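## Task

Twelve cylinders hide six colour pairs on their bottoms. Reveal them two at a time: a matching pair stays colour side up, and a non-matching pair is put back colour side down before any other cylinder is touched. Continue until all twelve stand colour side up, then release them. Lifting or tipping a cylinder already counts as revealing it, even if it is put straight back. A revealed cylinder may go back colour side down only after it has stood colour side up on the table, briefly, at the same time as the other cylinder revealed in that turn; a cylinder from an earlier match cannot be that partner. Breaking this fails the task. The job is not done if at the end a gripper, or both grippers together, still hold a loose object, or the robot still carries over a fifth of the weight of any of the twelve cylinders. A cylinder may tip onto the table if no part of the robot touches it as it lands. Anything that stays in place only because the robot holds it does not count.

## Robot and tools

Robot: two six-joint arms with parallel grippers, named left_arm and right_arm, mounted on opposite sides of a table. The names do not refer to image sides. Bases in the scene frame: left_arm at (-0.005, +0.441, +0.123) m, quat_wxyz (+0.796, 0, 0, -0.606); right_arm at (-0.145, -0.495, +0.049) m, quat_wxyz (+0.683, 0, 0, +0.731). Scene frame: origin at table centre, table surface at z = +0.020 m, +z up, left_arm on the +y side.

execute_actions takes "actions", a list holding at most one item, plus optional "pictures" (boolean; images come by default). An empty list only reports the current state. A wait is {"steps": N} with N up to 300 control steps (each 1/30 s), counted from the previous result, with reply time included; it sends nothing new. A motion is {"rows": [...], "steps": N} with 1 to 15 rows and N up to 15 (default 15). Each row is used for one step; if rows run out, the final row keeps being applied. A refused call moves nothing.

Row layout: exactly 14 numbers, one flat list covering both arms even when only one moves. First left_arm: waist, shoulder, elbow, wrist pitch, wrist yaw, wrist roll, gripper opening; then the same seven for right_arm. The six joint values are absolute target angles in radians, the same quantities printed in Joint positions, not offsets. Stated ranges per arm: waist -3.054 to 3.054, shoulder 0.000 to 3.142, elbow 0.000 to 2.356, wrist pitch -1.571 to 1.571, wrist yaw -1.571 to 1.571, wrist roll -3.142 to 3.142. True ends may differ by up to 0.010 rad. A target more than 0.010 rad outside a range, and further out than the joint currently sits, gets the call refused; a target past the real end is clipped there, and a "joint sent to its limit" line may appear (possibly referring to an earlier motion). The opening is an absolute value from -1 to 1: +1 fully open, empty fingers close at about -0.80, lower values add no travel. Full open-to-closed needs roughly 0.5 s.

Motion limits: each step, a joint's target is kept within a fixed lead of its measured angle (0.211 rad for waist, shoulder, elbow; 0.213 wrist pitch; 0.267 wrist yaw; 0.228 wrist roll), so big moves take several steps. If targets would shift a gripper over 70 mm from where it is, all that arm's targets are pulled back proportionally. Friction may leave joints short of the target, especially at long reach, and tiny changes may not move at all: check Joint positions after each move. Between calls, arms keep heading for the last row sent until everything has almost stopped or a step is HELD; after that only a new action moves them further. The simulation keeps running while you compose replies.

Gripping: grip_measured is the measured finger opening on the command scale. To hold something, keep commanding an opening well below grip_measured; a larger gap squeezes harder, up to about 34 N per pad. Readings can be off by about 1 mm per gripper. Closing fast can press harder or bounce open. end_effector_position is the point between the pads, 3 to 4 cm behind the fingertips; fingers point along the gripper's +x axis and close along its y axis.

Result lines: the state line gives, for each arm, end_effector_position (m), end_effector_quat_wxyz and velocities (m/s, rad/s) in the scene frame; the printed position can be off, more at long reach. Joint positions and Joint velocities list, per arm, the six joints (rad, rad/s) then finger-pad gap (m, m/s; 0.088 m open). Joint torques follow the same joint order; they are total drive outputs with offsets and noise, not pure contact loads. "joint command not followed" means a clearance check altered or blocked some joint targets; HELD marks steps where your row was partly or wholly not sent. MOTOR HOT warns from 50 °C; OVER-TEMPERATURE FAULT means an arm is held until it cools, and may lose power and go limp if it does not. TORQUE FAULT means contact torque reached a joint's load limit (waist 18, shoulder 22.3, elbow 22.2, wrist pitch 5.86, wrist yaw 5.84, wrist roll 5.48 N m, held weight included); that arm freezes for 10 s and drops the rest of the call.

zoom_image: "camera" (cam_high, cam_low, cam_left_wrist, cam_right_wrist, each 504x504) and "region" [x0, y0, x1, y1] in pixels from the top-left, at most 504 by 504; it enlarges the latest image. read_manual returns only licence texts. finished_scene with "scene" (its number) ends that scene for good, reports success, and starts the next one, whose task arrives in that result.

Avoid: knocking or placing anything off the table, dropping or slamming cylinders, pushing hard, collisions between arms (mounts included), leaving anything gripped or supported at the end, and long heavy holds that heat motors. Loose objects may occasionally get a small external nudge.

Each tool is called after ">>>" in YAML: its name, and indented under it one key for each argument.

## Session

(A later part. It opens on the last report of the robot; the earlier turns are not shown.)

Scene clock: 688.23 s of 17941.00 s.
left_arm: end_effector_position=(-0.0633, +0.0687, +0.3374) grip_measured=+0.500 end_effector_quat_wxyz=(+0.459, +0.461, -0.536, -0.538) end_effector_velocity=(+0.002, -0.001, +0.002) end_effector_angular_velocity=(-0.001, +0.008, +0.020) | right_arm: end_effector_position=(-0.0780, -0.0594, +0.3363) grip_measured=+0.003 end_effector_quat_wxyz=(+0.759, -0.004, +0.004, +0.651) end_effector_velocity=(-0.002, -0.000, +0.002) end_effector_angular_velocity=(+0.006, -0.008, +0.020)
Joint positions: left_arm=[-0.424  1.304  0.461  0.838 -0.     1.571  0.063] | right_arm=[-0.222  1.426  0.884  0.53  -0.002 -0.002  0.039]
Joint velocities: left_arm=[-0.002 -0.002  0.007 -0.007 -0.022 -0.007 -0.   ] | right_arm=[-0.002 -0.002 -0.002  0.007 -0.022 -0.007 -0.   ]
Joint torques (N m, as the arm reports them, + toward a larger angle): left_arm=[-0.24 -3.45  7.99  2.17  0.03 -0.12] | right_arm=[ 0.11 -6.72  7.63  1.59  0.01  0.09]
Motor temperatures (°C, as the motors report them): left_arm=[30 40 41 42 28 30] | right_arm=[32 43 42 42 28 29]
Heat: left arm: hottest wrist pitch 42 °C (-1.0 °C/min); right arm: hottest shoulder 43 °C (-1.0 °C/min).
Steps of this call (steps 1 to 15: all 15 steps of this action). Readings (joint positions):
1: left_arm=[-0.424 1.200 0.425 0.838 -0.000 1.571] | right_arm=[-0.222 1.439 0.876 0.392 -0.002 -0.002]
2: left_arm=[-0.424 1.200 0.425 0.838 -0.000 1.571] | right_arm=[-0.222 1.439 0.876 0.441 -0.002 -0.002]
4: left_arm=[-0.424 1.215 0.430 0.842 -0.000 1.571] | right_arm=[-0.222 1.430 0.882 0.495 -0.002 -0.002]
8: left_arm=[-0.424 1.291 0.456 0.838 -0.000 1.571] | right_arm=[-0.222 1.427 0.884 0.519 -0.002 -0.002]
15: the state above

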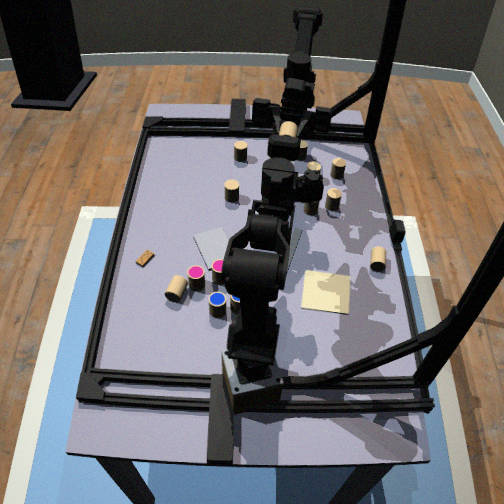

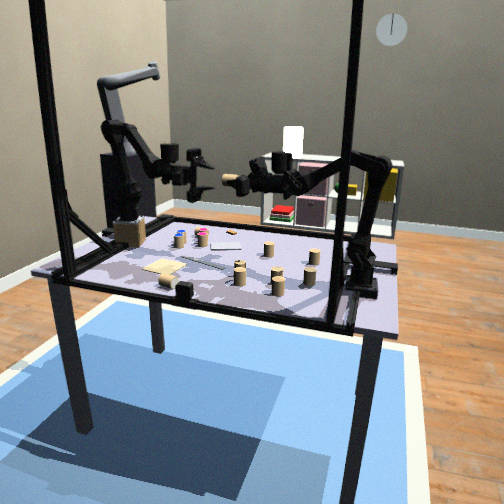

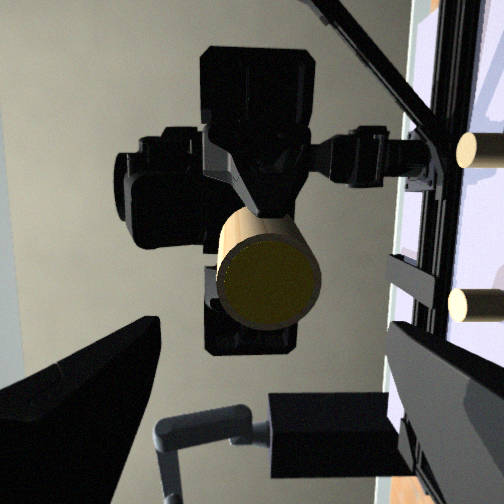

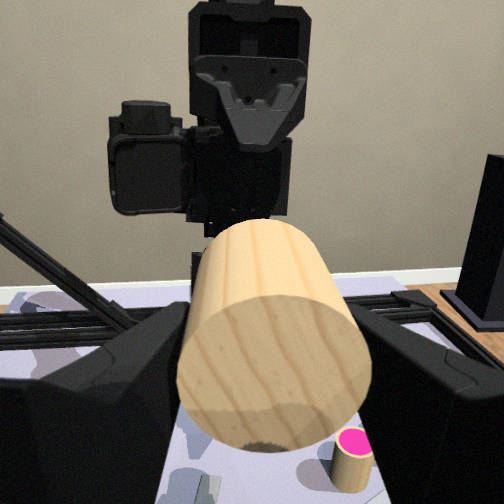

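>>> execute_actions:
  actions:
    - {"rows":[[-0.426,1.4,0.545,0.86,0,1.571,0.5,-0.22,1.424,0.885,0.528,0,0,-0.3],[-0.426,1.4,0.545,0.86,0,1.571,0.5,-0.22,1.424,0.885,0.528,0,0,-0.3],[-0.426,1.4,0.545,0.86,0,1.571,0.5,-0.22,1.424,0.885,0.528,0,0,-0.3],[-0.426,1.49,0.62,0.876,0,1.571,0.5,-0.22,1.424,0.885,0.528,0,0,-0.3],[-0.426,1.49,0.62,0.876,0,1.571,0.5,-0.22,1.424,0.885,0.528,0,0,-0.3],[-0.426,1.49,0.62,0.876,0,1.571,0.5,-0.22,1.424,0.885,0.528,0,0,-0.3],[-0.426,1.585,0.698,0.892,0,1.571,0.5,-0.22,1.424,0.885,0.528,0,0,-0.3],[-0.426,1.585,0.698,0.892,0,1.571,0.5,-0.22,1.424,0.885,0.528,0,0,-0.3],[-0.426,1.585,0.698,0.892,0,1.571,0.5,-0.22,1.424,0.885,0.528,0,0,-0.3],[-0.426,1.585,0.698,0.892,0,1.571,0.5,-0.22,1.424,0.885,0.528,0,0,-0.3],[-0.426,1.585,0.698,0.892,0,1.571,0.5,-0.22,1.424,0.885,0.528,0,0,-0.3],[-0.426,1.585,0.698,0.892,0,1.571,0.1,-0.22,1.424,0.885,0.528,0,0,-0.3]]}
  pictures: false

>>> execute_actions:
  actions:
    - {"rows":[[-0.426,1.585,0.698,0.892,0,1.571,0,-0.22,1.424,0.885,0.528,0,0,-0.3],[-0.426,1.585,0.698,0.892,0,1.571,-0.3,-0.22,1.424,0.885,0.528,0,0,-0.3],[-0.426,1.585,0.698,0.892,0,1.571,-0.3,-0.22,1.424,0.885,0.528,0,0,-0.3],[-0.426,1.585,0.698,0.892,0,1.571,-0.3,-0.22,1.424,0.885,0.528,0,0,-0.3],[-0.426,1.585,0.698,0.892,0,1.571,-0.3,-0.22,1.424,0.885,0.528,0,0,-0.3],[-0.426,1.585,0.698,0.892,0,1.571,-0.3,-0.22,1.424,0.885,0.528,0,0,0.45],[-0.426,1.585,0.698,0.892,0,1.571,-0.3,-0.22,1.424,0.885,0.528,0,0,0.45],[-0.426,1.585,0.698,0.892,0,1.571,-0.3,-0.22,1.424,0.885,0.528,0,0,0.45],[-0.426,1.585,0.698,0.892,0,1.571,-0.3,-0.22,1.424,0.885,0.528,0,0,0.45],[-0.426,1.585,0.698,0.892,0,1.571,-0.3,-0.22,1.424,0.885,0.528,0,0,0.45],[-0.426,1.47,0.6,0.872,0,1.571,-0.3,-0.22,1.424,0.885,0.528,0,0,0.45],[-0.426,1.47,0.6,0.872,0,1.571,-0.3,-0.22,1.424,0.885,0.528,0,0,0.45],[-0.426,1.47,0.6,0.872,0,1.571,-0.3,-0.22,1.424,0.885,0.528,0,0,0.45],[-0.426,1.31,0.47,0.84,0,1.571,-0.3,-0.22,1.424,0.885,0.528,0,0,0.45]]}
  pictures: false

>>> execute_actions:
  actions:
    - {"rows":[[-0.426,1.25,0.44,0.84,0,1.571,-0.3,-0.22,1.424,0.885,0.528,0,0,0.45],[-0.426,1.22,0.43,0.84,0,1.571,-0.3,-0.22,1.3,0.885,0.528,0,0,0.45],[-0.426,1.22,0.43,0.84,0,1.571,-0.3,-0.06,1.1,0.87,-1.219,0,0,0.4],[-0.426,1.28,0.66,-0.83,0,1.571,-0.3,-0.06,1.1,0.87,-1.219,0,0,0.4]]}
  pictures: false

>>> execute_actions:
  actions:
    - {"rows":[[-0.426,1.28,0.66,-0.83,0,1.571,-0.3,-0.06,1.1,0.87,-1.219,0,0,0.4]],"steps":12}
  pictures: false

>>> execute_actions:
  actions:
    - {"rows":[[-0.426,1.491,0.75,-0.83,0,1.571,-0.3,-0.06,1.16,0.815,-1.219,0,0,0.4]],"steps":7}
  pictures: false

>>> execute_actions:
  actions:
    - {"rows":[[-0.426,1.555,0.7,-0.72,0,1.571,-0.3,-0.06,1.16,0.815,-1.219,0,0,0.4],[-0.426,1.555,0.7,-0.72,0,1.571,-0.3,-0.06,1.16,0.815,-1.219,0,0,0.4],[-0.426,1.555,0.7,-0.72,0,1.571,-0.3,-0.06,1.16,0.815,-1.219,0,0,0.4],[-0.426,1.62,0.652,-0.605,0,1.571,-0.3,-0.06,1.16,0.815,-1.219,0,0,0.4],[-0.426,1.62,0.652,-0.605,0,1.571,-0.3,-0.06,1.16,0.815,-1.219,0,0,0.4],[-0.426,1.62,0.652,-0.605,0,1.571,-0.3,-0.06,1.16,0.815,-1.219,0,0,0.4],[-0.426,1.665,0.622,-0.53,0,1.571,-0.3,-0.06,1.16,0.815,-1.219,0,0,0.4],[-0.426,1.665,0.622,-0.53,0,1.571,-0.3,-0.06,1.16,0.815,-1.219,0,0,0.4],[-0.426,1.665,0.622,-0.53,0,1.571,-0.3,-0.06,1.16,0.815,-1.219,0,0,0.4],[-0.426,1.691,0.602,-0.488,0,1.571,-0.3,-0.06,1.16,0.815,-1.219,0,0,0.4]]}
  pictures: false

>>> execute_actions:
  actions:
    - {"rows":[[-0.426,1.691,0.602,-0.488,0,1.571,0.5,-0.06,1.16,0.815,-1.219,0,0,0.4]],"steps":4}

Scene clock: 707.90 s of 17941.00 s.
left_arm: end_effector_position=(-0.0733, +0.0056, +0.3370) grip_measured=+0.189 end_effector_quat_wxyz=(+0.459, +0.461, -0.536, -0.538) end_effector_velocity=(+0.001, -0.009, +0.013) end_effector_angular_velocity=(-0.040, +0.014, +0.020) | right_arm: end_effector_position=(-0.0782, -0.0594, +0.3356) grip_measured=+0.003 end_effector_quat_wxyz=(+0.759, -0.005, +0.005, +0.651) end_effector_velocity=(-0.002, -0.000, -0.002) end_effector_angular_velocity=(-0.011, -0.020, +0.010)
Joint positions: left_arm=[-0.424  1.576  0.685  0.888 -0.     1.571  0.048] | right_arm=[-0.222  1.426  0.884  0.528 -0.002 -0.002  0.039]
Joint velocities: left_arm=[-0.002  0.022  0.042  0.022 -0.022 -0.007 -0.066] | right_arm=[ 0.002 -0.002 -0.002 -0.007 -0.007 -0.022 -0.   ]
Joint torques (N m, as the arm reports them, + toward a larger angle): left_arm=[-0.16 -5.12  7.94  2.26  0.05 -0.11] | right_arm=[ 0.12 -6.94  7.71  1.4   0.01  0.08]
Motor temperatures (°C, as the motors report them): left_arm=[30 40 42 44 28 30] | right_arm=[32 42 42 44 28 29]
Heat: left arm: hottest wrist pitch 44 °C (+0.0 °C/min); right arm: hottest wrist pitch 44 °C (+1.0 °C/min).
Steps of this call (steps 1 to 15: the robot went on to your last target; steps 16 to 575: nothing new was sent; steps 576 to 590: all 15 steps of this action). Readings (joint positions):
576: left_arm=[-0.424 1.318 0.472 0.841 0.000 1.571] | right_arm=[-0.222 1.426 0.884 0.531 -0.002 -0.002]
577: left_arm=[-0.424 1.340 0.491 0.848 -0.000 1.571] | right_arm=[-0.222 1.426 0.884 0.531 -0.002 -0.002]
579: left_arm=[-0.424 1.387 0.531 0.856 0.000 1.571] | right_arm=[-0.222 1.426 0.884 0.530 -0.002 -0.002]
583: left_arm=[-0.424 1.505 0.631 0.879 -0.000 1.571] | right_arm=[-0.222 1.426 0.884 0.529 -0.002 -0.002]
590: the state above

Scene clock: 708.40 s of 17941.00 s.
left_arm: end_effector_position=(-0.0681, +0.0392, +0.3376) grip_measured=+0.029 end_effector_quat_wxyz=(+0.457, +0.463, -0.535, -0.540) end_effector_velocity=(+0.059, +0.366, -0.010) end_effector_angular_velocity=(+0.008, +0.006, +0.010) | right_arm: end_effector_position=(-0.0782, -0.0594, +0.3355) grip_measured=+0.433 end_effector_quat_wxyz=(+0.759, -0.005, +0.005, +0.651) end_effector_velocity=(+0.002, -0.001, -0.005) end_effector_angular_velocity=(-0.023, -0.004, -0.010)
Joint positions: left_arm=[-0.424  1.434  0.565  0.857  0.     1.571  0.04 ] | right_arm=[-0.222  1.426  0.884  0.528 -0.002 -0.002  0.06 ]
Joint velocities: left_arm=[ 0.002 -1.551 -1.316 -0.242 -0.007 -0.007  0.   ] | right_arm=[-0.002 -0.002 -0.002 -0.022  0.007 -0.007  0.009]
Joint torques (N m, as the arm reports them, + toward a larger angle): left_arm=[-0.16 -5.45  7.44  2.26  0.03 -0.1 ] | right_arm=[ 0.14 -6.82  7.68  1.45  0.03  0.07]
Motor temperatures (°C, as the motors report them): left_arm=[30 40 42 44 28 30] | right_arm=[32 42 42 44 28 29]
Heat: left arm: hottest wrist pitch 44 °C (+0.0 °C/min); right arm: hottest wrist pitch 44 °C (+1.0 °C/min).
Steps of this call (steps 1 to 15: all 15 steps of this action). Readings (joint positions):
1: left_arm=[-0.424 1.577 0.686 0.889 -0.000 1.571] | right_arm=[-0.222 1.426 0.884 0.528 -0.002 -0.002]
2: left_arm=[-0.424 1.577 0.688 0.889 -0.000 1.571] | right_arm=[-0.222 1.426 0.884 0.528 -0.002 -0.002]
4: left_arm=[-0.424 1.578 0.688 0.890 -0.000 1.571] | right_arm=[-0.222 1.426 0.884 0.527 -0.002 -0.002]
8: left_arm=[-0.424 1.578 0.688 0.890 -0.000 1.571] | right_arm=[-0.222 1.427 0.884 0.528 -0.002 -0.002]
15: the state above

Scene clock: 708.90 s of 17941.00 s.
left_arm: end_effector_position=(-0.0623, +0.0763, +0.2793) grip_measured=+0.028 end_effector_quat_wxyz=(+0.311, +0.580, -0.405, -0.635) end_effector_velocity=(+0.029, +0.198, -0.359) end_effector_angular_velocity=(+1.864, -0.268, +0.002) | right_arm: end_effector_position=(-0.1478, -0.1489, +0.2925) grip_measured=+0.400 end_effector_quat_wxyz=(+0.684, -0.167, +0.165, +0.690) end_effector_velocity=(+0.001, -0.190, -0.384) end_effector_angular_velocity=(-1.917, -0.001, +0.001)
Joint positions: left_arm=[-0.424  1.279  0.655  0.118 -0.     1.571  0.04 ] | right_arm=[-0.062  1.099  0.877 -0.252 -0.002 -0.002  0.059]
Joint velocities: left_arm=[-0.002 -0.002 -0.002 -1.883  0.007 -0.022  0.001] | right_arm=[-0.002  0.002 -0.046 -1.868 -0.007  0.007 -0.   ]
Joint torques (N m, as the arm reports them, + toward a larger angle): left_arm=[-0.17 -4.15  8.03  1.84  0.06 -0.12] | right_arm=[ 0.19 -4.03  7.38  1.39  0.04  0.06]
Motor temperatures (°C, as the motors report them): left_arm=[30 40 42 44 28 30] | right_arm=[32 42 42 44 28 29]
Heat: left arm: hottest wrist pitch 44 °C (+0.0 °C/min); right arm: hottest wrist pitch 44 °C (+1.0 °C/min).
Steps of this call (steps 1 to 15: all 15 steps of this action). Readings (joint positions):
1: left_arm=[-0.424 1.380 0.524 0.852 -0.000 1.571] | right_arm=[-0.222 1.426 0.884 0.528 -0.002 -0.002]
2: left_arm=[-0.424 1.332 0.493 0.848 -0.000 1.571] | right_arm=[-0.222 1.412 0.884 0.524 -0.002 -0.002]
4: left_arm=[-0.424 1.274 0.488 0.798 -0.000 1.571] | right_arm=[-0.178 1.340 0.877 0.416 0.011 -0.002]
8: left_arm=[-0.424 1.277 0.632 0.558 -0.000 1.571] | right_arm=[-0.068 1.147 0.876 0.184 -0.006 -0.002]
15: the state above

Scene clock: 709.30 s of 17941.00 s.
left_arm: end_effector_position=(-0.0433, +0.1977, +0.1778) grip_measured=+0.027 end_effector_quat_wxyz=(+0.057, +0.688, -0.165, -0.705) end_effector_velocity=(+0.060, +0.382, -0.126) end_effector_angular_velocity=(+1.840, -0.292, +0.007) | right_arm: end_effector_position=(-0.1471, -0.2679, +0.1871) grip_measured=+0.400 end_effector_quat_wxyz=(+0.577, -0.406, +0.404, +0.582) end_effector_velocity=(+0.002, -0.385, -0.140) end_effector_angular_velocity=(-1.878, -0.001, -0.007)
Joint positions: left_arm=[-0.424  1.279  0.655 -0.63  -0.     1.571  0.04 ] | right_arm=[-0.062  1.099  0.876 -0.996 -0.002 -0.002  0.059]
Joint velocities: left_arm=[-0.002 -0.002  0.002 -1.868 -0.007 -0.007 -0.   ] | right_arm=[-0.002 -0.002  0.002 -1.883 -0.007  0.007  0.   ]
Joint torques (N m, as the arm reports them, + toward a larger angle): left_arm=[-0.2  -3.38  7.22  0.86  0.1  -0.07] | right_arm=[ 0.15 -3.32  6.28  0.54  0.04  0.07]
Motor temperatures (°C, as the motors report them): left_arm=[30 40 42 44 28 30] | right_arm=[32 42 42 44 28 29]
Heat: left arm: hottest wrist pitch 44 °C (+0.0 °C/min); right arm: hottest wrist pitch 44 °C (+1.0 °C/min).
Steps of this call (steps 1 to 12: all 12 steps of this action). Readings (joint positions):
1: left_arm=[-0.424 1.279 0.654 0.056 -0.000 1.571] | right_arm=[-0.062 1.099 0.876 -0.314 -0.002 -0.002]
2: left_arm=[-0.424 1.279 0.655 -0.006 -0.000 1.571] | right_arm=[-0.062 1.099 0.876 -0.375 -0.002 -0.002]
4: left_arm=[-0.424 1.279 0.654 -0.132 -0.000 1.571] | right_arm=[-0.062 1.100 0.876 -0.501 -0.002 -0.002]
8: left_arm=[-0.424 1.279 0.655 -0.382 -0.000 1.571] | right_arm=[-0.062 1.099 0.876 -0.747 -0.002 -0.002]
12: the state above

Scene clock: 709.53 s of 17941.00 s.
left_arm: end_effector_position=(-0.0389, +0.2260, +0.1487) grip_measured=+0.027 end_effector_quat_wxyz=(-0.053, +0.705, -0.057, -0.705) end_effector_velocity=(+0.002, +0.007, -0.005) end_effector_angular_velocity=(+0.141, -0.029, +0.005) | right_arm: end_effector_position=(-0.1468, -0.3240, +0.1517) grip_measured=+0.400 end_effector_quat_wxyz=(+0.505, -0.493, +0.491, +0.510) end_effector_velocity=(-0.000, -0.037, -0.008) end_effector_angular_velocity=(-0.188, +0.006, -0.010)
Joint positions: left_arm=[-0.424  1.478  0.73  -0.817 -0.     1.571  0.04 ] | right_arm=[-0.062  1.154  0.818 -1.203 -0.002 -0.002  0.059]
Joint velocities: left_arm=[-0.002  0.11   0.076 -0.11  -0.007 -0.007 -0.001] | right_arm=[-0.002  0.022 -0.012 -0.154 -0.007  0.007 -0.   ]
Joint torques (N m, as the arm reports them, + toward a larger angle): left_arm=[-0.17 -3.95  7.31  0.46  0.1  -0.05] | right_arm=[ 0.18 -2.86  6.15  0.15  0.04  0.06]
Motor temperatures (°C, as the motors report them): left_arm=[30 40 42 44 28 30] | right_arm=[32 42 42 44 28 29]
Heat: left arm: hottest wrist pitch 44 °C (+0.0 °C/min); right arm: hottest wrist pitch 44 °C (+1.0 °C/min).
Steps of this call (steps 1 to 7: all 7 steps of this action). Readings (joint positions):
1: left_arm=[-0.424 1.308 0.668 -0.701 -0.000 1.571] | right_arm=[-0.062 1.105 0.871 -1.056 -0.002 -0.002]
2: left_arm=[-0.424 1.355 0.690 -0.745 -0.000 1.571] | right_arm=[-0.062 1.113 0.862 -1.108 -0.002 -0.002]
4: left_arm=[-0.424 1.442 0.720 -0.778 -0.000 1.571] | right_arm=[-0.062 1.137 0.835 -1.170 -0.002 -0.002]
7: the state above

Scene clock: 710.03 s of 17941.00 s.
left_arm: end_effector_position=(-0.0389, +0.2260, +0.0842) grip_measured=+0.027 end_effector_quat_wxyz=(-0.058, +0.705, -0.052, -0.705) end_effector_velocity=(-0.001, +0.007, -0.005) end_effector_angular_velocity=(+0.008, +0.006, +0.020) | right_arm: end_effector_position=(-0.1468, -0.3271, +0.1516) grip_measured=+0.400 end_effector_quat_wxyz=(+0.502, -0.497, +0.495, +0.507) end_effector_velocity=(-0.001, -0.007, -0.002) end_effector_angular_velocity=(-0.032, +0.007, +0.005)
Joint positions: left_arm=[-0.424  1.682  0.609 -0.505 -0.     1.571  0.04 ] | right_arm=[-0.062  1.155  0.818 -1.217 -0.002 -0.001  0.059]
Joint velocities: left_arm=[-0.002  0.002 -0.027  0.022  0.007 -0.022  0.   ] | right_arm=[-0.002  0.002 -0.007 -0.022 -0.007 -0.007 -0.   ]
Joint torques (N m, as the arm reports them, + toward a larger angle): left_arm=[-0.15 -3.82  3.88  1.08  0.1  -0.04] | right_arm=[ 0.08 -2.57  5.99  0.    0.04  0.07]
Motor temperatures (°C, as the motors report them): left_arm=[30 40 42 44 28 30] | right_arm=[32 42 42 44 28 29]
Heat: left arm: hottest wrist pitch 44 °C (+0.0 °C/min); right arm: hottest wrist pitch 44 °C (+1.0 °C/min).
Steps of this call (steps 1 to 15: all 15 steps of this action). Readings (joint positions):
1: left_arm=[-0.424 1.489 0.728 -0.804 -0.000 1.571] | right_arm=[-0.062 1.155 0.818 -1.206 -0.002 -0.001]
2: left_arm=[-0.424 1.503 0.724 -0.769 -0.000 1.571] | right_arm=[-0.062 1.155 0.818 -1.209 -0.002 -0.001]
4: left_arm=[-0.424 1.540 0.711 -0.722 -0.000 1.571] | right_arm=[-0.062 1.155 0.818 -1.214 -0.002 -0.001]
8: left_arm=[-0.424 1.621 0.653 -0.595 -0.000 1.571] | right_arm=[-0.062 1.155 0.818 -1.216 -0.002 -0.001]
15: the state above

Scene clock: 710.17 s of 17941.00 s.
left_arm: end_effector_position=(-0.0392, +0.2241, +0.0834) grip_measured=+0.152 end_effector_quat_wxyz=(-0.054, +0.705, -0.055, -0.705) end_effector_velocity=(+0.001, -0.004, -0.008) end_effector_angular_velocity=(-0.015, -0.020, +0.000) | right_arm: end_effector_position=(-0.1468, -0.3271, +0.1516) grip_measured=+0.400 end_effector_quat_wxyz=(+0.502, -0.497, +0.495, +0.507) end_effector_velocity=(-0.003, +0.001, +0.000) end_effector_angular_velocity=(+0.012, +0.022, -0.009)
Joint positions: left_arm=[-0.424  1.684  0.606 -0.491 -0.     1.571  0.046] | right_arm=[-0.062  1.155  0.818 -1.217 -0.002 -0.001  0.059]
Joint velocities: left_arm=[-0.007  0.032 -0.007  0.051 -0.022 -0.007  0.152] | right_arm=[-0.002 -0.007 -0.002  0.007 -0.022  0.007 -0.   ]
Joint torques (N m, as the arm reports them, + toward a larger angle): left_arm=[-0.16 -4.11  3.86  0.42  0.1  -0.03] | right_arm=[ 0.23 -2.46  5.89  0.02  0.04  0.07]
Motor temperatures (°C, as the motors report them): left_arm=[30 40 42 44 28 30] | right_arm=[32 42 42 44 28 29]
Heat: left arm: hottest wrist pitch 44 °C (+0.0 °C/min); right arm: hottest wrist pitch 44 °C (+1.0 °C/min).
Steps of this call (steps 1 to 4: all 4 steps of this action). Readings (joint positions):
1: left_arm=[-0.424 1.682 0.608 -0.505 -0.000 1.571] | right_arm=[-0.062 1.155 0.818 -1.217 -0.002 -0.001]
2: left_arm=[-0.424 1.682 0.608 -0.504 -0.000 1.571] | right_arm=[-0.062 1.155 0.818 -1.217 -0.002 -0.001]
4: the state above

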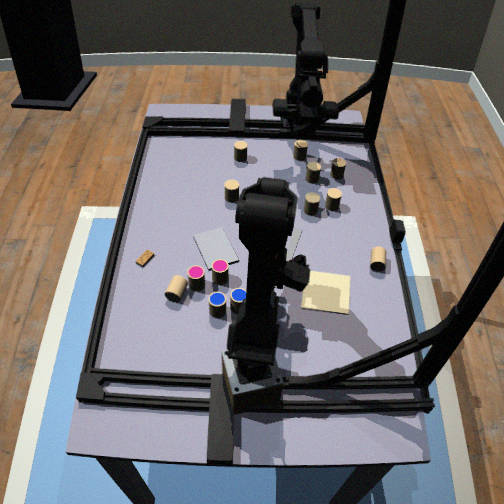

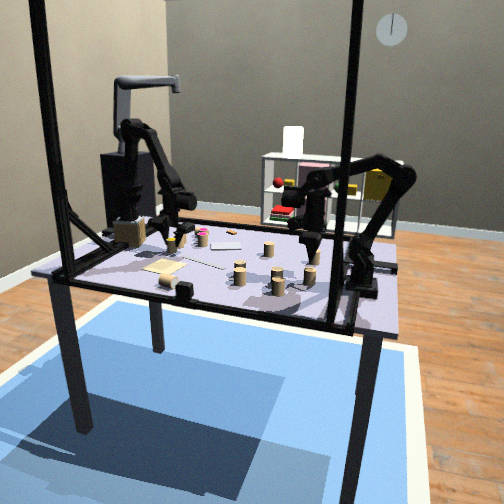

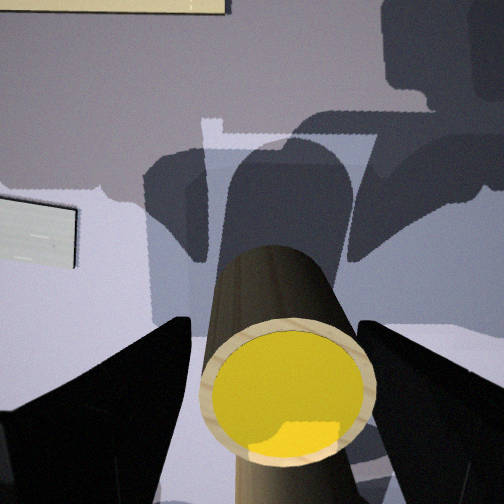

